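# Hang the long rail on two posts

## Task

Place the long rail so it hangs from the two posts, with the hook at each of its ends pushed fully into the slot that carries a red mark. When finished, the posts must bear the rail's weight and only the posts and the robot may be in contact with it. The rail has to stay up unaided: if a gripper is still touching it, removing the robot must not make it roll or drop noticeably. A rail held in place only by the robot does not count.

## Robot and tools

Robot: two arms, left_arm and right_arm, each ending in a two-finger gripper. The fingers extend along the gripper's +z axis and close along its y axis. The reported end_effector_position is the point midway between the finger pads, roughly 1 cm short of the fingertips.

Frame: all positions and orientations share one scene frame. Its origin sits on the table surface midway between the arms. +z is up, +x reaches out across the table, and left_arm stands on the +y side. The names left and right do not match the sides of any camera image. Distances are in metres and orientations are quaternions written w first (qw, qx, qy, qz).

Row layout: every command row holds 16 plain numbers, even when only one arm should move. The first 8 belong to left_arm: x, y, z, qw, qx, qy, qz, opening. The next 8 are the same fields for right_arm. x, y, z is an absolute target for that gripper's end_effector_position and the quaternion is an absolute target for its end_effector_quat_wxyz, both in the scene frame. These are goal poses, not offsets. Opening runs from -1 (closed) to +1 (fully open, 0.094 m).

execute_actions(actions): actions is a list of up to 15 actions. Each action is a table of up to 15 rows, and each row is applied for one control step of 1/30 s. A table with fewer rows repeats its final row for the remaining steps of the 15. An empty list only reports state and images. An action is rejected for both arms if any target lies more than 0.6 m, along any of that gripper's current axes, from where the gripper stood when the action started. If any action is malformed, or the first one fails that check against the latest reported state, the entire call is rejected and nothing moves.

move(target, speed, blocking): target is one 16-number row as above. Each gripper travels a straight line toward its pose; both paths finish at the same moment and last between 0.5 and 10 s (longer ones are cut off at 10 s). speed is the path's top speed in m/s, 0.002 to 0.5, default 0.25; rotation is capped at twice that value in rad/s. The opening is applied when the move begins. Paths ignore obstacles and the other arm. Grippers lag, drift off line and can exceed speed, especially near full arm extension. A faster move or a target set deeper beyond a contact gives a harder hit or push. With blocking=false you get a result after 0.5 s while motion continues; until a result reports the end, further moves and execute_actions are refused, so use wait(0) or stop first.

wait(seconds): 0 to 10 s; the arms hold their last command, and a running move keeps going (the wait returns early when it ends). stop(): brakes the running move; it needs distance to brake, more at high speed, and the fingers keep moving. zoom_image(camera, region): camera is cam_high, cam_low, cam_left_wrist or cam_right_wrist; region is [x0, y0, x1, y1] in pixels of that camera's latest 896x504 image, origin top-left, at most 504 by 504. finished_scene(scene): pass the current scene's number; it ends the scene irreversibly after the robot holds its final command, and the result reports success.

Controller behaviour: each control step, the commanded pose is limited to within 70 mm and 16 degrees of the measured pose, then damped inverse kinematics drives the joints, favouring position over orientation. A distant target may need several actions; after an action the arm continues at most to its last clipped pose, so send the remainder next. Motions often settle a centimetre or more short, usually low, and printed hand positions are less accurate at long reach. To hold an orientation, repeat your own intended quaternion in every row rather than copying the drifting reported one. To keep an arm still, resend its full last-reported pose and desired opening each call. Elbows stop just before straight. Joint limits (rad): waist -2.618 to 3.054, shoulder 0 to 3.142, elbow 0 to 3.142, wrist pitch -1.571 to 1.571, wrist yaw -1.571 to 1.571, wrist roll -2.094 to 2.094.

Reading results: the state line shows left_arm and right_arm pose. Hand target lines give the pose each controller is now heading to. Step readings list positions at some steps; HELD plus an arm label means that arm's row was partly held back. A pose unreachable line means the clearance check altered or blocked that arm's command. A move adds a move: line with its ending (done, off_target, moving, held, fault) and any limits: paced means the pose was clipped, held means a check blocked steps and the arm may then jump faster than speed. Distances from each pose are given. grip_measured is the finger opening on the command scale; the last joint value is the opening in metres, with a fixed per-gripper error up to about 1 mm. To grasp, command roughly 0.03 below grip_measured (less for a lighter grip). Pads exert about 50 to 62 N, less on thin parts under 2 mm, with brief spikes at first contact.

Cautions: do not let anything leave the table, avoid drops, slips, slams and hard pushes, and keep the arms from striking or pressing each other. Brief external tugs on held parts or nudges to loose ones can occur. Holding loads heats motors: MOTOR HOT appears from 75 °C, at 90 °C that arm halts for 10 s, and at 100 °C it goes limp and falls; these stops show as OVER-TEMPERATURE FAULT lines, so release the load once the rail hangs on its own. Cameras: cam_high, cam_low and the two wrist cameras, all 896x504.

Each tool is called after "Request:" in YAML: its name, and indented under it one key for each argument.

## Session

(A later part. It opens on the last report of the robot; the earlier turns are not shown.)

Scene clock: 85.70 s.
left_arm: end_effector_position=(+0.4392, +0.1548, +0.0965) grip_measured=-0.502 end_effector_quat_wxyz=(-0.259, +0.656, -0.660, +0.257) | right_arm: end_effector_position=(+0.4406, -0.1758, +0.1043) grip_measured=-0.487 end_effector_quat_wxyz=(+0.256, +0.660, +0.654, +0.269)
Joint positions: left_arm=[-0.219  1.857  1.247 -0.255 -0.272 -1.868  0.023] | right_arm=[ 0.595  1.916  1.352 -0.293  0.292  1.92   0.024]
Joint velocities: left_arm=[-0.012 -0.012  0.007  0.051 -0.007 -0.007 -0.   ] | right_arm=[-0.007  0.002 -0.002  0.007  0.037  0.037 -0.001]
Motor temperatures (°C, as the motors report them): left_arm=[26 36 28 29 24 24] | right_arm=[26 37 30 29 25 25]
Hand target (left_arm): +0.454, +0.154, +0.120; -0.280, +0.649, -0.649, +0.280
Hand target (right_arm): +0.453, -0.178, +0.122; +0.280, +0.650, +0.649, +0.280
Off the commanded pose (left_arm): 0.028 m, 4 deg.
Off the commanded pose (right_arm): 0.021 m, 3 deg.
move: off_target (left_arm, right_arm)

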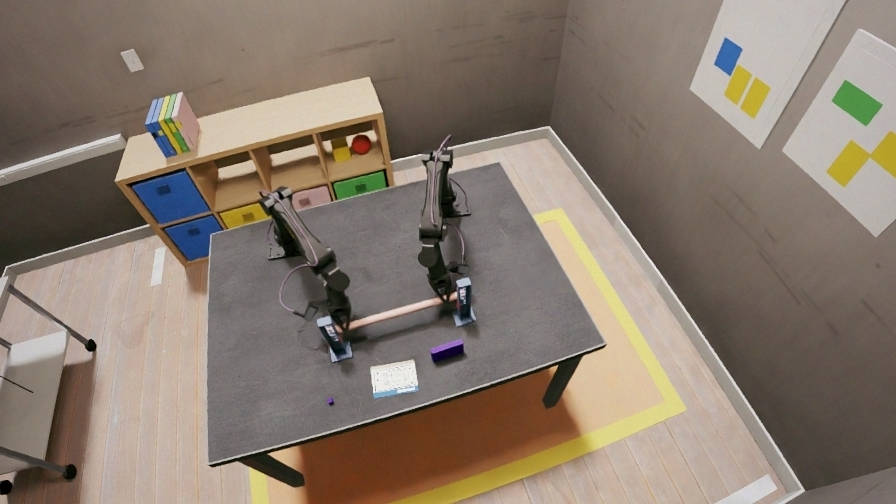

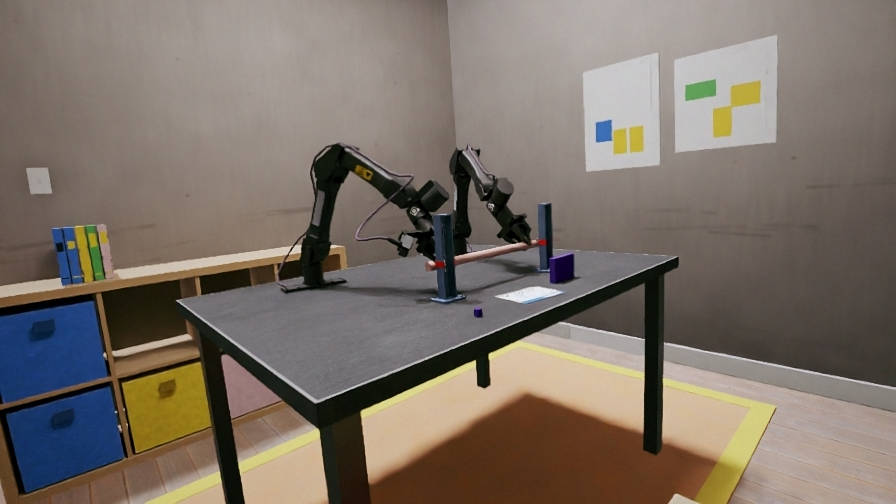

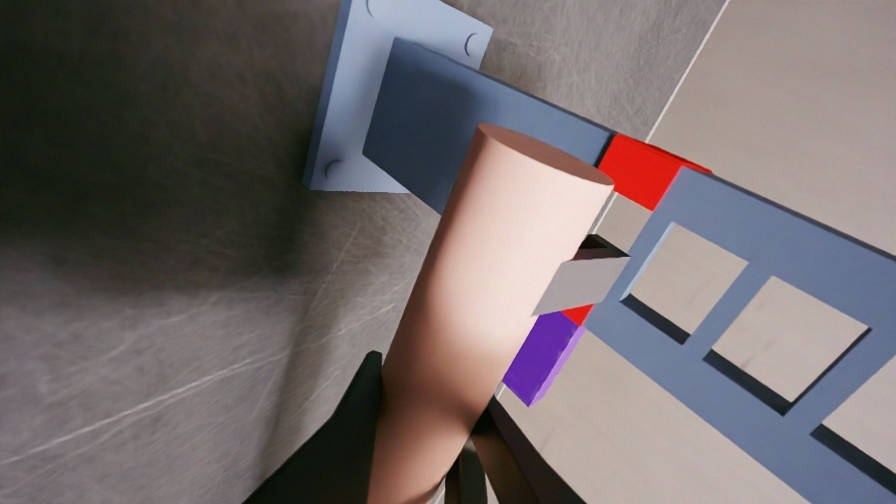

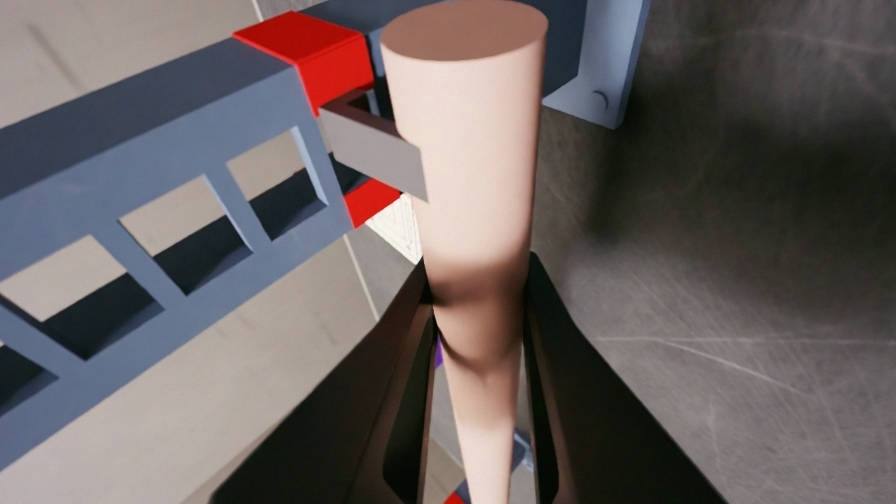

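Too far toward −y and slightly high; correcting.

Request:
move:
  target: [0.453,0.162,0.111,-0.28,0.65,-0.65,0.28,-0.53,0.451,-0.168,0.114,0.28,0.65,0.65,0.28,-0.52]
  speed: 0.02

Scene clock: 87.67 s.
left_arm: end_effector_position=(+0.4401, +0.1582, +0.0961) grip_measured=-0.502 end_effector_quat_wxyz=(-0.259, +0.655, -0.662, +0.255) | right_arm: end_effector_position=(+0.4405, -0.1729, +0.1014) grip_measured=-0.487 end_effector_quat_wxyz=(+0.254, +0.661, +0.652, +0.269)
Joint positions: left_arm=[-0.21   1.857  1.247 -0.256 -0.266 -1.858  0.023] | right_arm=[ 0.601  1.924  1.352 -0.287  0.293  1.93   0.024]
Joint velocities: left_arm=[-0.017 -0.007  0.002 -0.037  0.007 -0.081  0.   ] | right_arm=[ 0.002 -0.002  0.002 -0.007  0.007 -0.007  0.001]
Motor temperatures (°C, as the motors report them): left_arm=[26 35 28 29 24 24] | right_arm=[26 36 30 29 25 25]
Hand target (left_arm): +0.452, +0.163, +0.112; -0.281, +0.650, -0.649, +0.278
Hand target (right_arm): +0.450, -0.168, +0.114; +0.279, +0.650, +0.649, +0.280
Off the commanded pose (left_arm): 0.020 m, 4 deg.
Off the commanded pose (right_arm): 0.017 m, 3 deg.
move: off_target (left_arm, right_arm)

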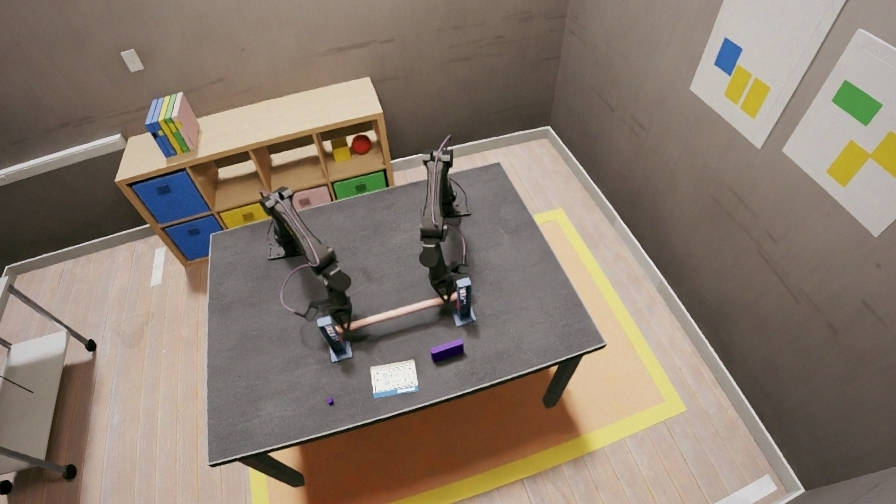

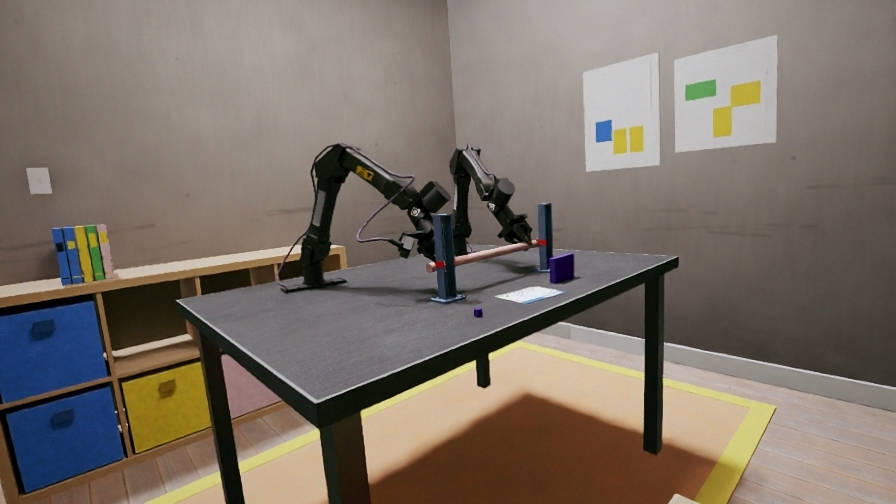

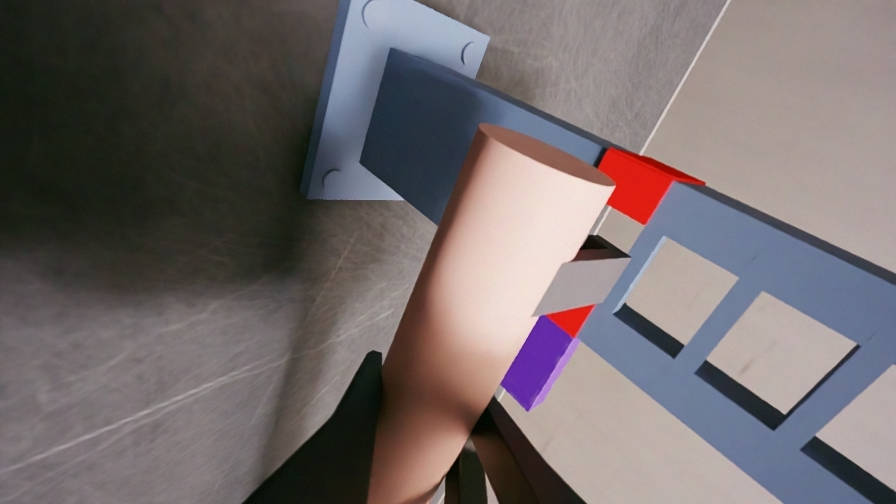

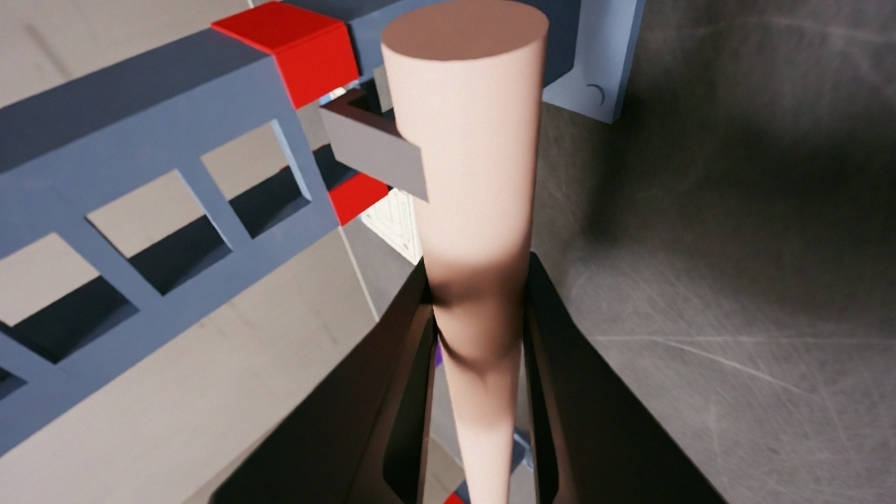

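Request:
move:
  target: [0.458,0.166,0.105,-0.28,0.65,-0.65,0.28,-0.53,0.453,-0.165,0.115,0.28,0.65,0.65,0.28,-0.52]
  speed: 0.02

Scene clock: 89.73 s.
left_arm: end_effector_position=(+0.4447, +0.1619, +0.0917) grip_measured=-0.502 end_effector_quat_wxyz=(-0.259, +0.652, -0.663, +0.259) | right_arm: end_effector_position=(+0.4413, -0.1692, +0.0981) grip_measured=-0.487 end_effector_quat_wxyz=(+0.253, +0.663, +0.651, +0.268)
Joint positions: left_arm=[-0.194  1.869  1.239 -0.226 -0.251 -1.839  0.023] | right_arm=[ 0.608  1.939  1.361 -0.287  0.299  1.941  0.024]
Joint velocities: left_arm=[-0.012  0.002 -0.007 -0.051 -0.037 -0.007  0.   ] | right_arm=[ 0.002  0.002  0.007  0.051 -0.022  0.095 -0.   ]
Motor temperatures (°C, as the motors report them): left_arm=[26 35 27 29 24 24] | right_arm=[26 36 30 29 25 25]
Hand target (left_arm): +0.457, +0.167, +0.106; -0.281, +0.649, -0.650, +0.279
Hand target (right_arm): +0.452, -0.165, +0.115; +0.279, +0.650, +0.649, +0.280
Off the commanded pose (left_arm): 0.019 m, 4 deg.
Off the commanded pose (right_arm): 0.021 m, 4 deg.
move: off_target (left_arm, right_arm)

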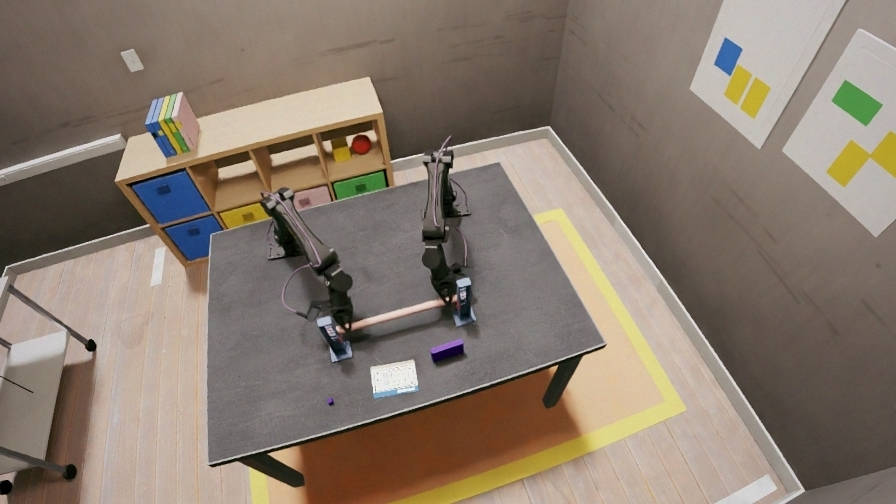

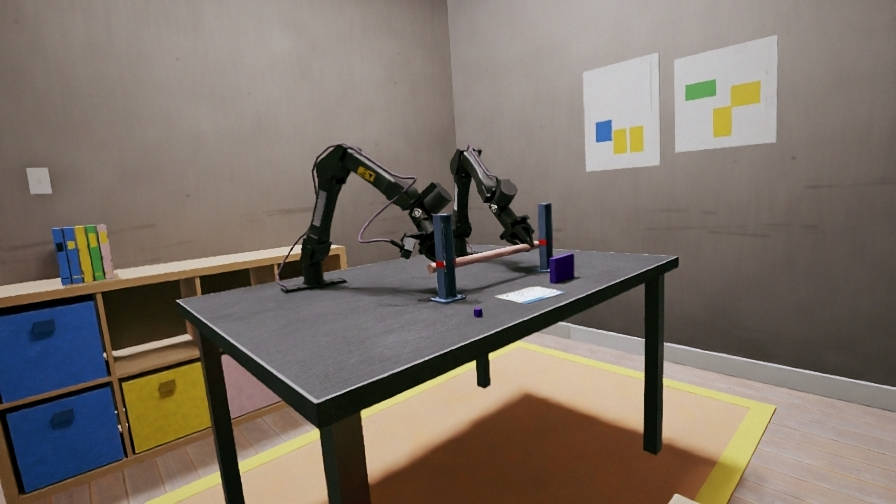

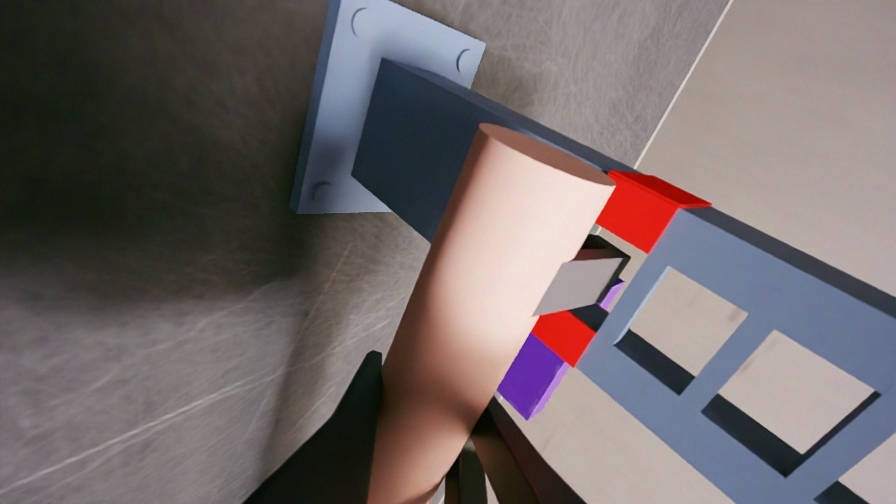

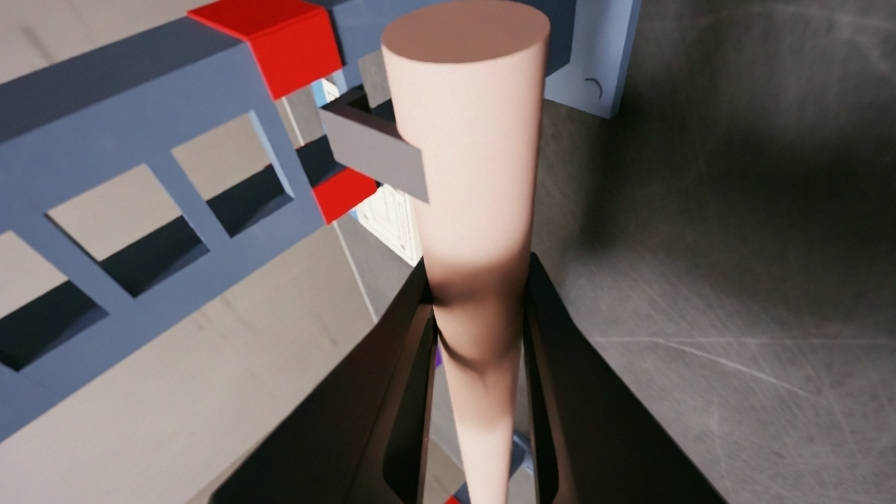

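The left hook is entering; the right needs to rise slightly as it advances.

Request:
move:
  target: [0.467,0.164,0.111,-0.28,0.65,-0.65,0.28,-0.53,0.464,-0.167,0.125,0.28,0.65,0.65,0.28,-0.52]
  speed: 0.02

Scene clock: 97.40 s.
left_arm: end_effector_position=(+0.4470, +0.1629, +0.0862) grip_measured=-0.502 end_effector_quat_wxyz=(-0.254, +0.654, -0.666, +0.252) | right_arm: end_effector_position=(+0.4417, -0.1679, +0.0983) grip_measured=-0.487 end_effector_quat_wxyz=(+0.245, +0.667, +0.657, +0.253)
Joint positions: left_arm=[-0.187  1.89   1.257 -0.239 -0.242 -1.837  0.023] | right_arm=[ 0.608  1.96   1.417 -0.361  0.293  1.946  0.024]
Joint velocities: left_arm=[ 0.007 -0.002  0.002 -0.022 -0.066 -0.095 -0.001] | right_arm=[ 0.007 -0.017  0.007  0.037  0.007 -0.037 -0.001]
Motor temperatures (°C, as the motors report them): left_arm=[26 35 28 30 24 24] | right_arm=[26 36 31 30 25 25]
Hand target (left_arm): +0.465, +0.165, +0.112; -0.280, +0.649, -0.649, +0.279
Hand target (right_arm): +0.461, -0.168, +0.127; +0.280, +0.651, +0.649, +0.279
Off the commanded pose (left_arm): 0.032 m, 5 deg.
Off the commanded pose (right_arm): 0.035 m, 6 deg.
move: off_target (left_arm, right_arm)

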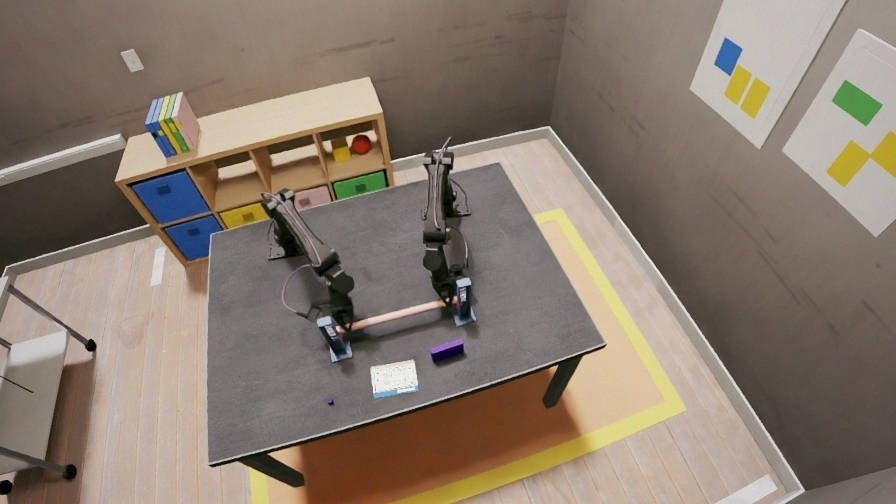

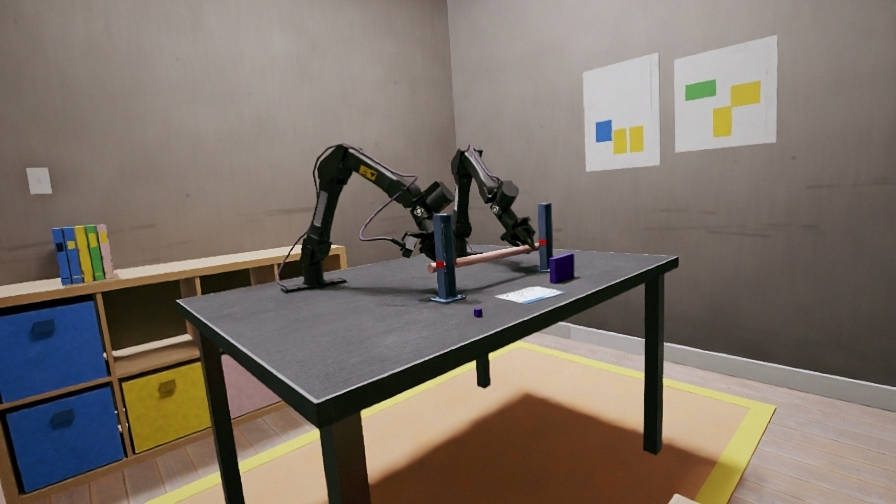

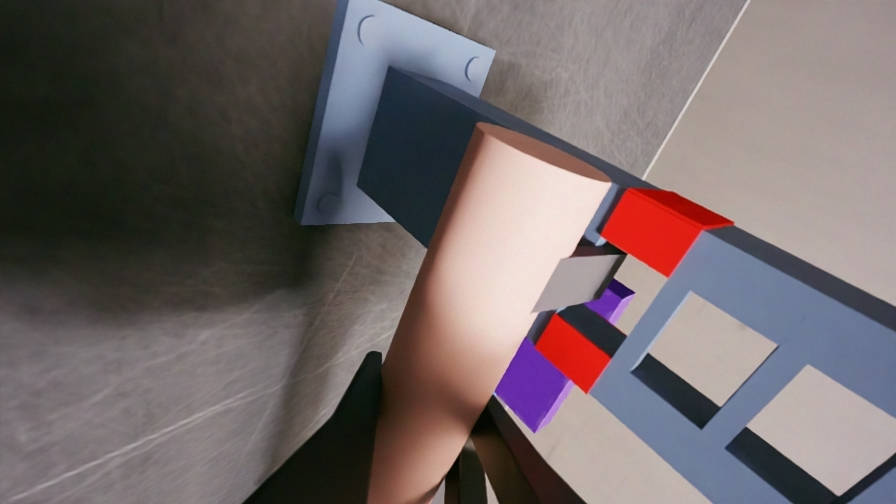

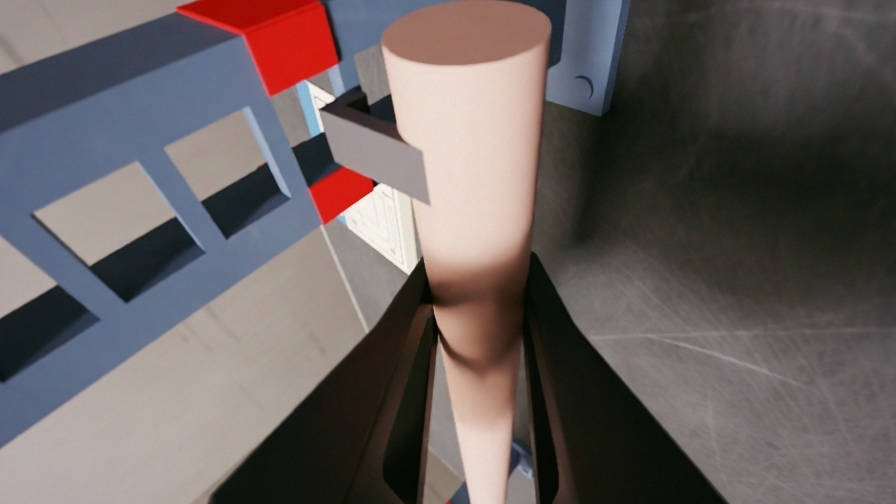

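Request:
move:
  target: [0.458,0.164,0.111,-0.28,0.65,-0.65,0.28,-0.53,0.452,-0.169,0.133,0.28,0.65,0.65,0.28,-0.52]
  speed: 0.02

Scene clock: 100.23 s.
left_arm: end_effector_position=(+0.4478, +0.1619, +0.0869) grip_measured=-0.502 end_effector_quat_wxyz=(-0.252, +0.657, -0.663, +0.257) | right_arm: end_effector_position=(+0.4430, -0.1692, +0.1041) grip_measured=-0.487 end_effector_quat_wxyz=(+0.252, +0.663, +0.656, +0.256)
Joint positions: left_arm=[-0.187  1.89   1.257 -0.234 -0.238 -1.846  0.023] | right_arm=[ 0.608  1.95   1.417 -0.358  0.303  1.936  0.024]
Joint velocities: left_arm=[-0.012 -0.002 -0.007  0.066 -0.125  0.022  0.001] | right_arm=[-0.002  0.012 -0.017 -0.022  0.007  0.066  0.   ]
Motor temperatures (°C, as the motors report them): left_arm=[26 35 28 30 24 24] | right_arm=[26 37 31 30 25 25]
Hand target (left_arm): +0.457, +0.164, +0.111; -0.280, +0.650, -0.649, +0.279
Hand target (right_arm): +0.450, -0.170, +0.133; +0.279, +0.650, +0.649, +0.279
Off the commanded pose (left_arm): 0.026 m, 4 deg.
Off the commanded pose (right_arm): 0.030 m, 5 deg.
move: off_target (left_arm, right_arm)

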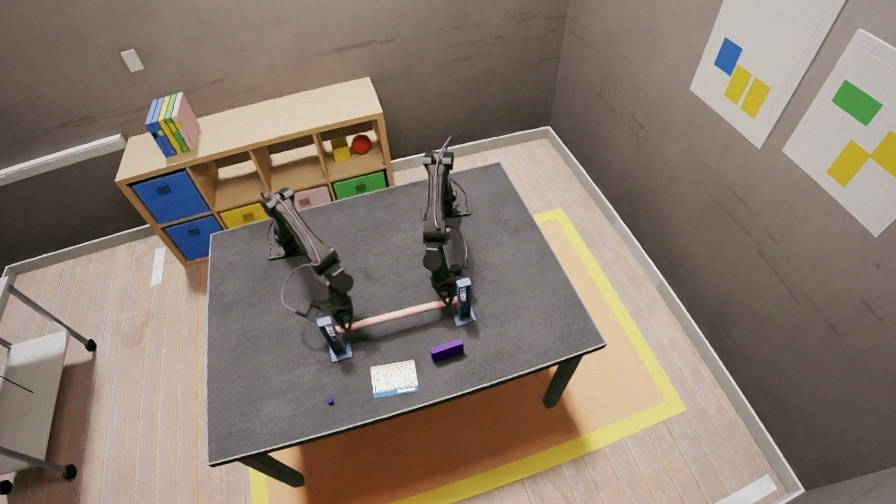

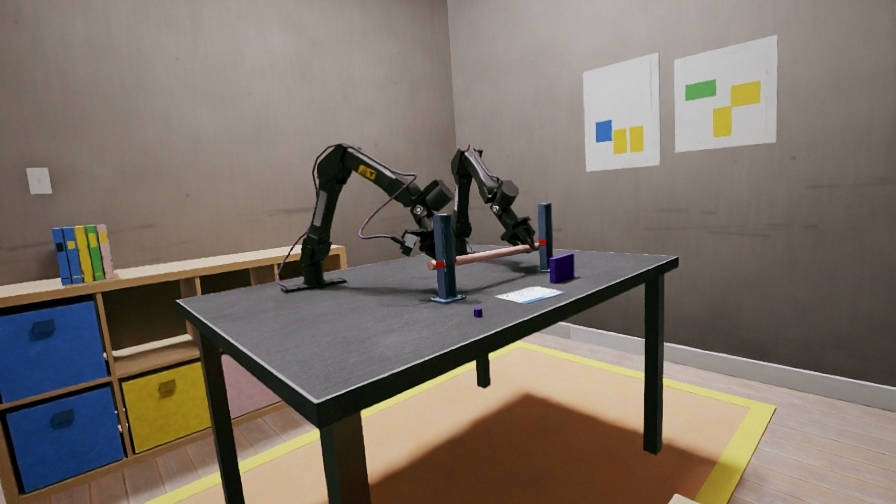

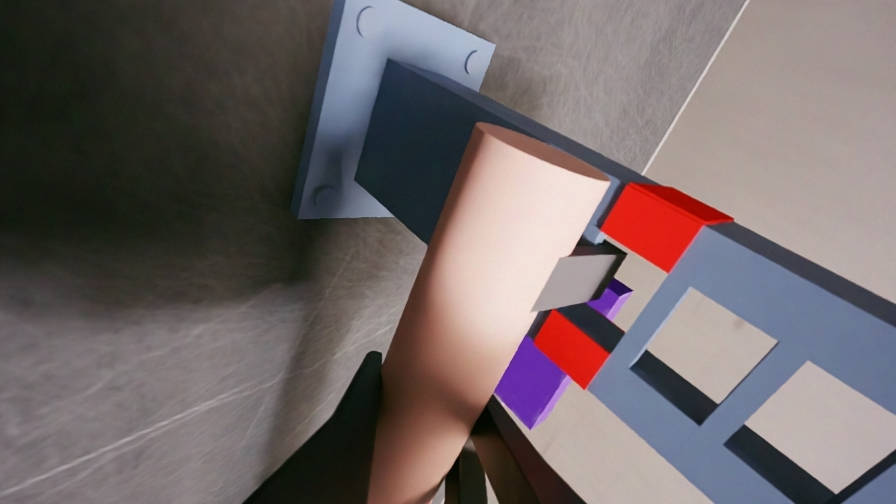

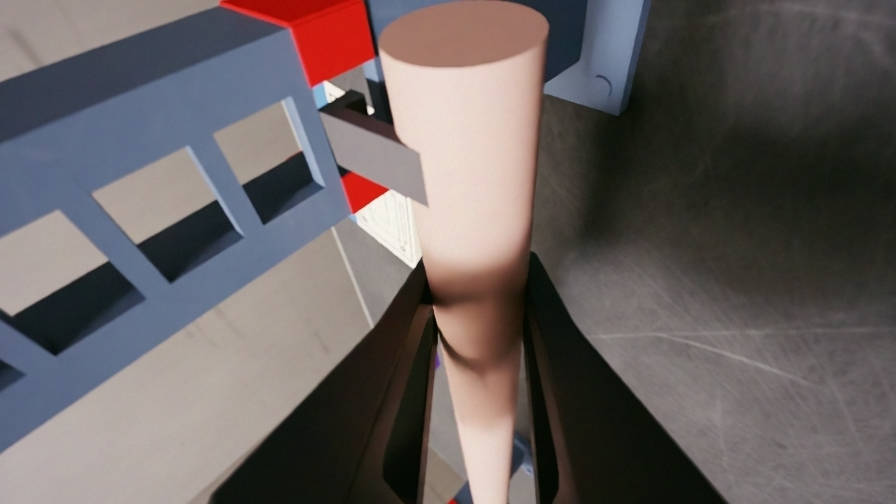

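Request:
move:
  target: [0.46,0.162,0.111,-0.28,0.65,-0.65,0.28,-0.53,0.463,-0.175,0.126,0.28,0.65,0.65,0.28,-0.52]
  speed: 0.02

Scene clock: 102.50 s.
left_arm: end_effector_position=(+0.4475, +0.1612, +0.0867) grip_measured=-0.502 end_effector_quat_wxyz=(-0.249, +0.658, -0.662, +0.258) | right_arm: end_effector_position=(+0.4451, -0.1702, +0.1046) grip_measured=-0.487 end_effector_quat_wxyz=(+0.250, +0.660, +0.660, +0.259)
Joint positions: left_arm=[-0.187  1.89   1.257 -0.235 -0.233 -1.852  0.023] | right_arm=[ 0.6    1.95   1.417 -0.35   0.287  1.921  0.024]
Joint velocities: left_arm=[-0.027 -0.002  0.007  0.051 -0.007 -0.007 -0.001] | right_arm=[ 0.002  0.012  0.002  0.007  0.051 -0.022  0.   ]
Motor temperatures (°C, as the motors report them): left_arm=[26 35 28 30 24 24] | right_arm=[26 37 31 30 25 25]
Hand target (left_arm): +0.459, +0.162, +0.111; -0.280, +0.650, -0.649, +0.279
Hand target (right_arm): +0.461, -0.176, +0.127; +0.280, +0.650, +0.649, +0.279
Off the commanded pose (left_arm): 0.027 m, 5 deg.
Off the commanded pose (right_arm): 0.028 m, 5 deg.
move: off_target (left_arm, right_arm)

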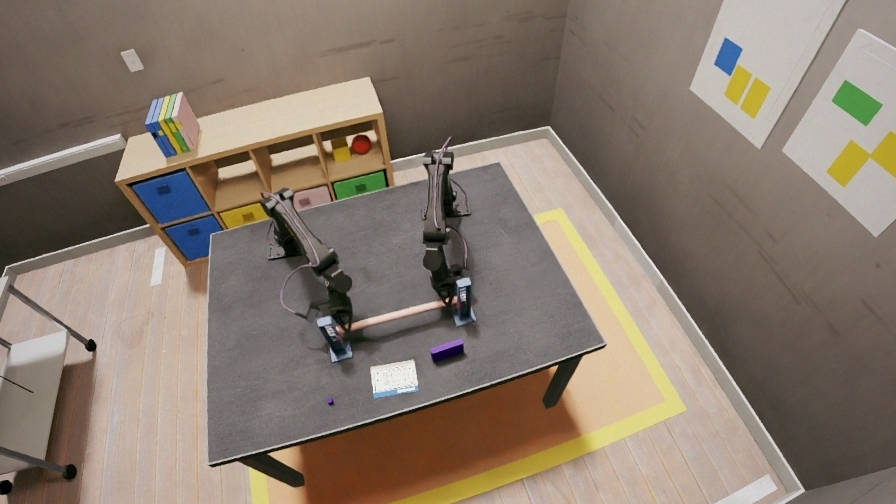

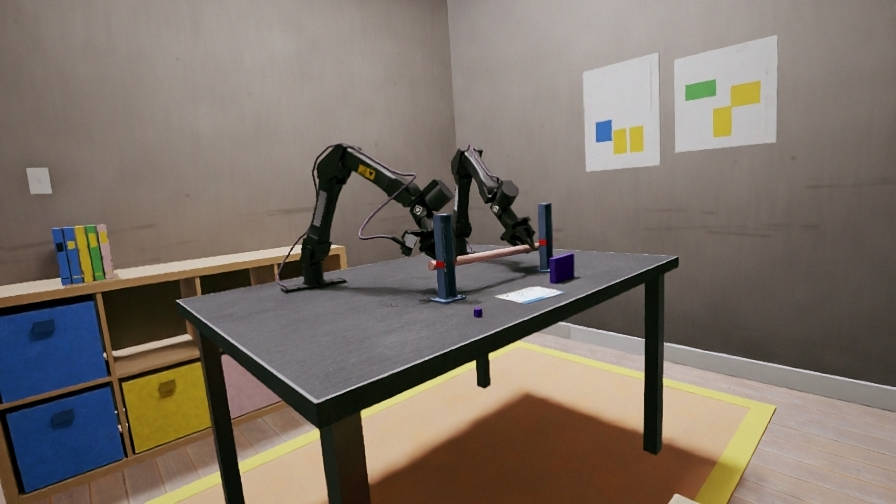

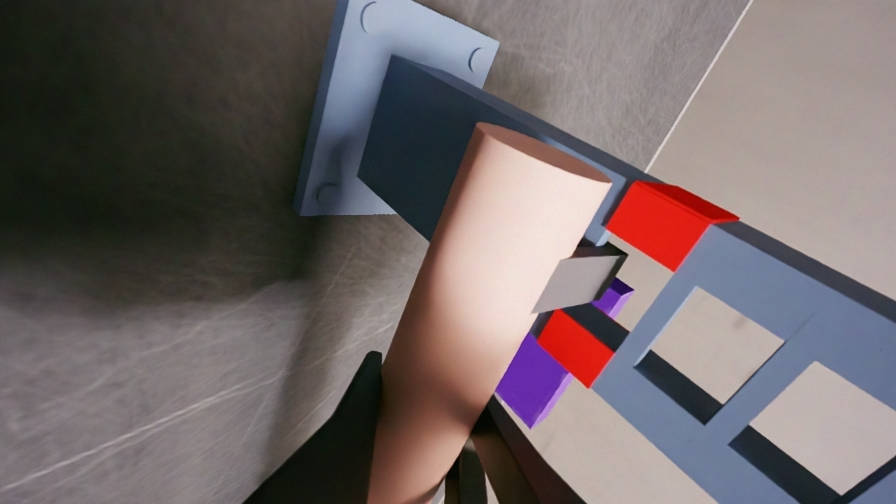

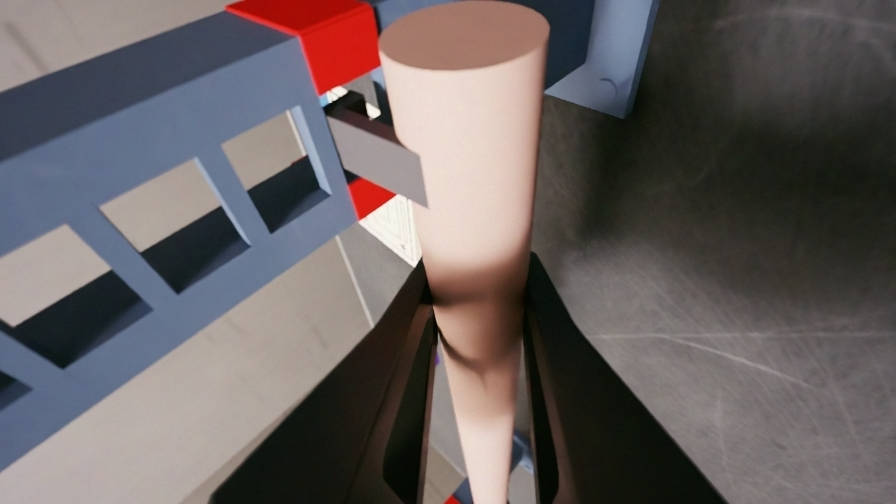

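Right tip is entering the slot.

Request:
move:
  target: [0.462,0.16,0.111,-0.28,0.65,-0.65,0.28,-0.53,0.471,-0.175,0.125,0.28,0.65,0.65,0.28,-0.52]
  speed: 0.02

Scene clock: 104.83 s.
left_arm: end_effector_position=(+0.4481, +0.1611, +0.0872) grip_measured=-0.502 end_effector_quat_wxyz=(-0.249, +0.661, -0.658, +0.260) | right_arm: end_effector_position=(+0.4522, -0.1702, +0.1032) grip_measured=-0.487 end_effector_quat_wxyz=(+0.251, +0.656, +0.663, +0.259)
Joint positions: left_arm=[-0.187  1.89   1.257 -0.232 -0.234 -1.861  0.023] | right_arm=[ 0.592  1.973  1.441 -0.346  0.281  1.904  0.024]
Joint velocities: left_arm=[ 0.017  0.002  0.007  0.037 -0.022  0.022 -0.   ] | right_arm=[ 0.007  0.007  0.017  0.022  0.007 -0.007  0.   ]
Motor temperatures (°C, as the motors report them): left_arm=[26 35 28 30 24 24] | right_arm=[26 37 31 30 25 25]
Hand target (left_arm): +0.461, +0.160, +0.112; -0.280, +0.650, -0.649, +0.279
Hand target (right_arm): +0.469, -0.176, +0.126; +0.280, +0.650, +0.649, +0.279
Off the commanded pose (left_arm): 0.028 m, 4 deg.
Off the commanded pose (right_arm): 0.029 m, 4 deg.
move: off_target (left_arm, right_arm)

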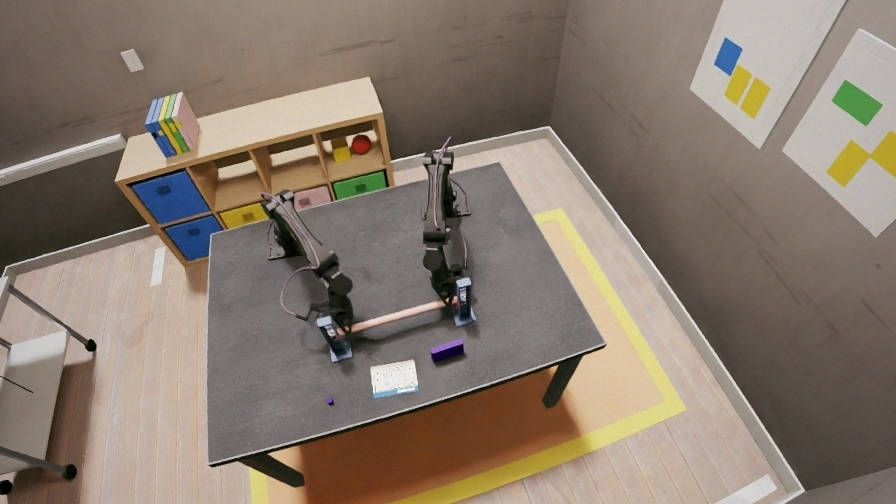

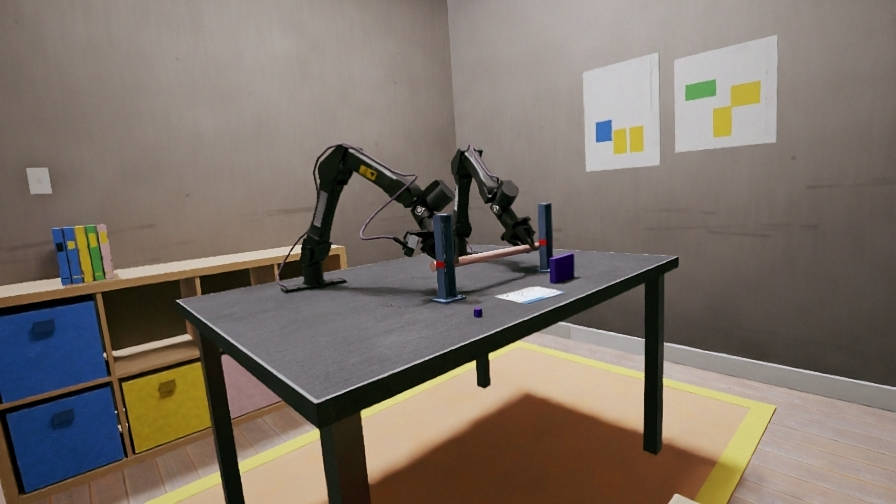

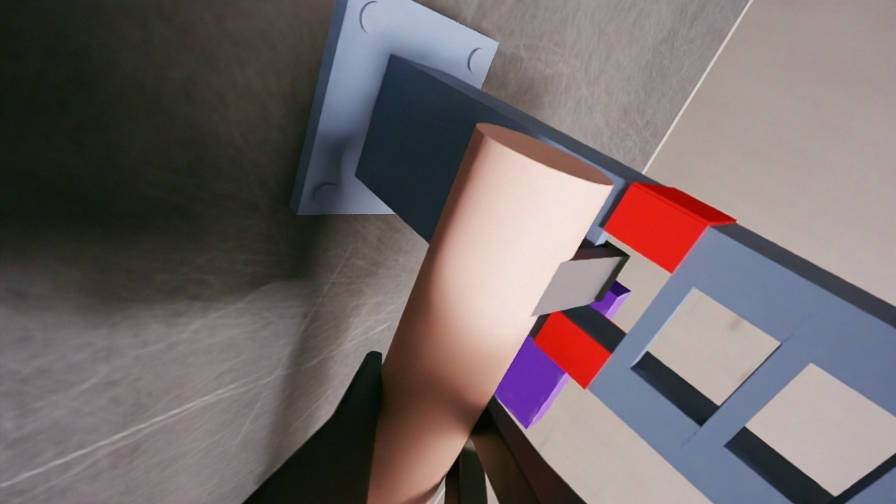

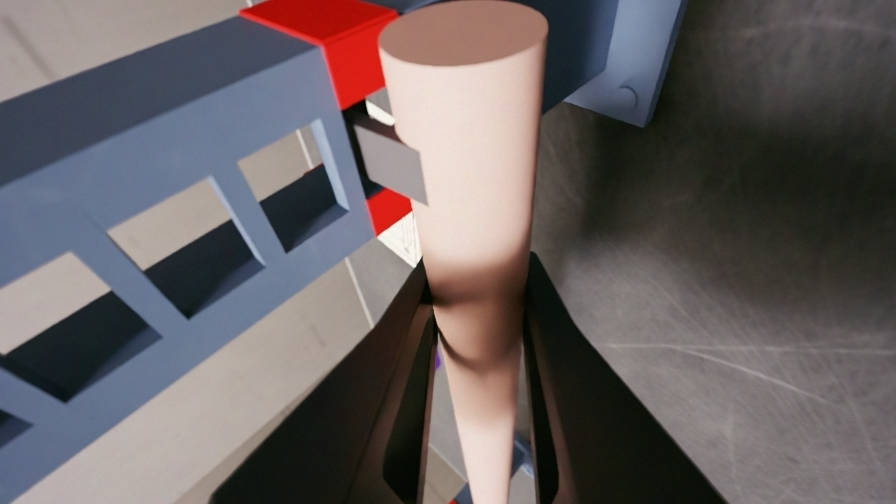

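Request:
move:
  target: [0.472,0.16,0.113,-0.28,0.65,-0.65,0.28,-0.53,0.471,-0.172,0.108,0.28,0.65,0.65,0.28,-0.52]
  speed: 0.02

Scene clock: 107.10 s.
left_arm: end_effector_position=(+0.4525, +0.1615, +0.0868) grip_measured=-0.502 end_effector_quat_wxyz=(-0.253, +0.661, -0.660, +0.253) | right_arm: end_effector_position=(+0.4539, -0.1693, +0.0980) grip_measured=-0.487 end_effector_quat_wxyz=(+0.250, +0.659, +0.660, +0.259)
Joint positions: left_arm=[-0.187  1.911  1.288 -0.253 -0.245 -1.854  0.023] | right_arm=[ 0.592  1.987  1.441 -0.334  0.281  1.913  0.024]
Joint velocities: left_arm=[ 0.007  0.017 -0.007  0.007  0.007 -0.022 -0.   ] | right_arm=[-0.007  0.002  0.002  0.007  0.007  0.022  0.001]
Motor temperatures (°C, as the motors report them): left_arm=[26 35 28 30 24 24] | right_arm=[26 37 31 30 25 25]
Hand target (left_arm): +0.470, +0.161, +0.114; -0.280, +0.650, -0.649, +0.279
Hand target (right_arm): +0.469, -0.172, +0.109; +0.279, +0.650, +0.649, +0.278
Off the commanded pose (left_arm): 0.033 m, 5 deg.
Off the commanded pose (right_arm): 0.020 m, 4 deg.
move: off_target (left_arm, right_arm)

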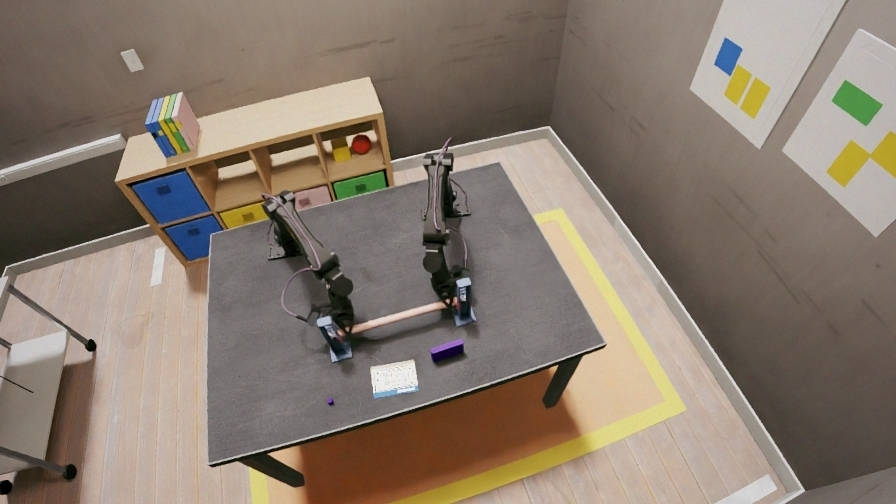

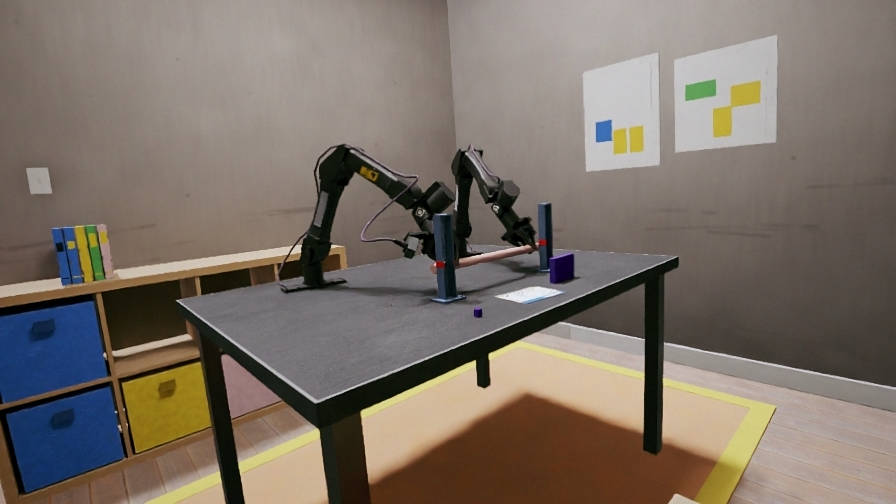

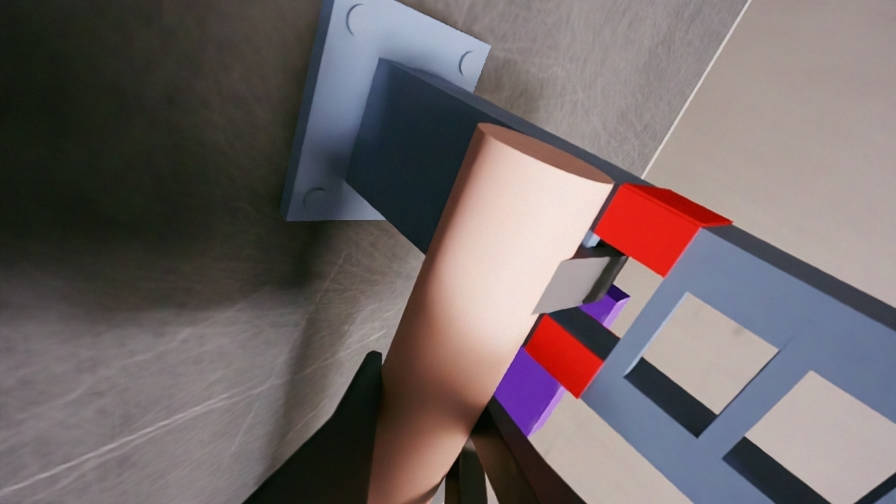

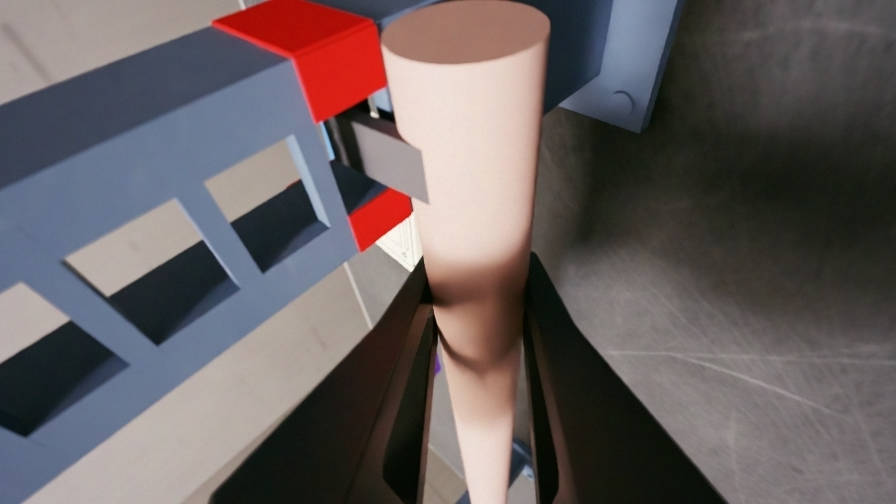

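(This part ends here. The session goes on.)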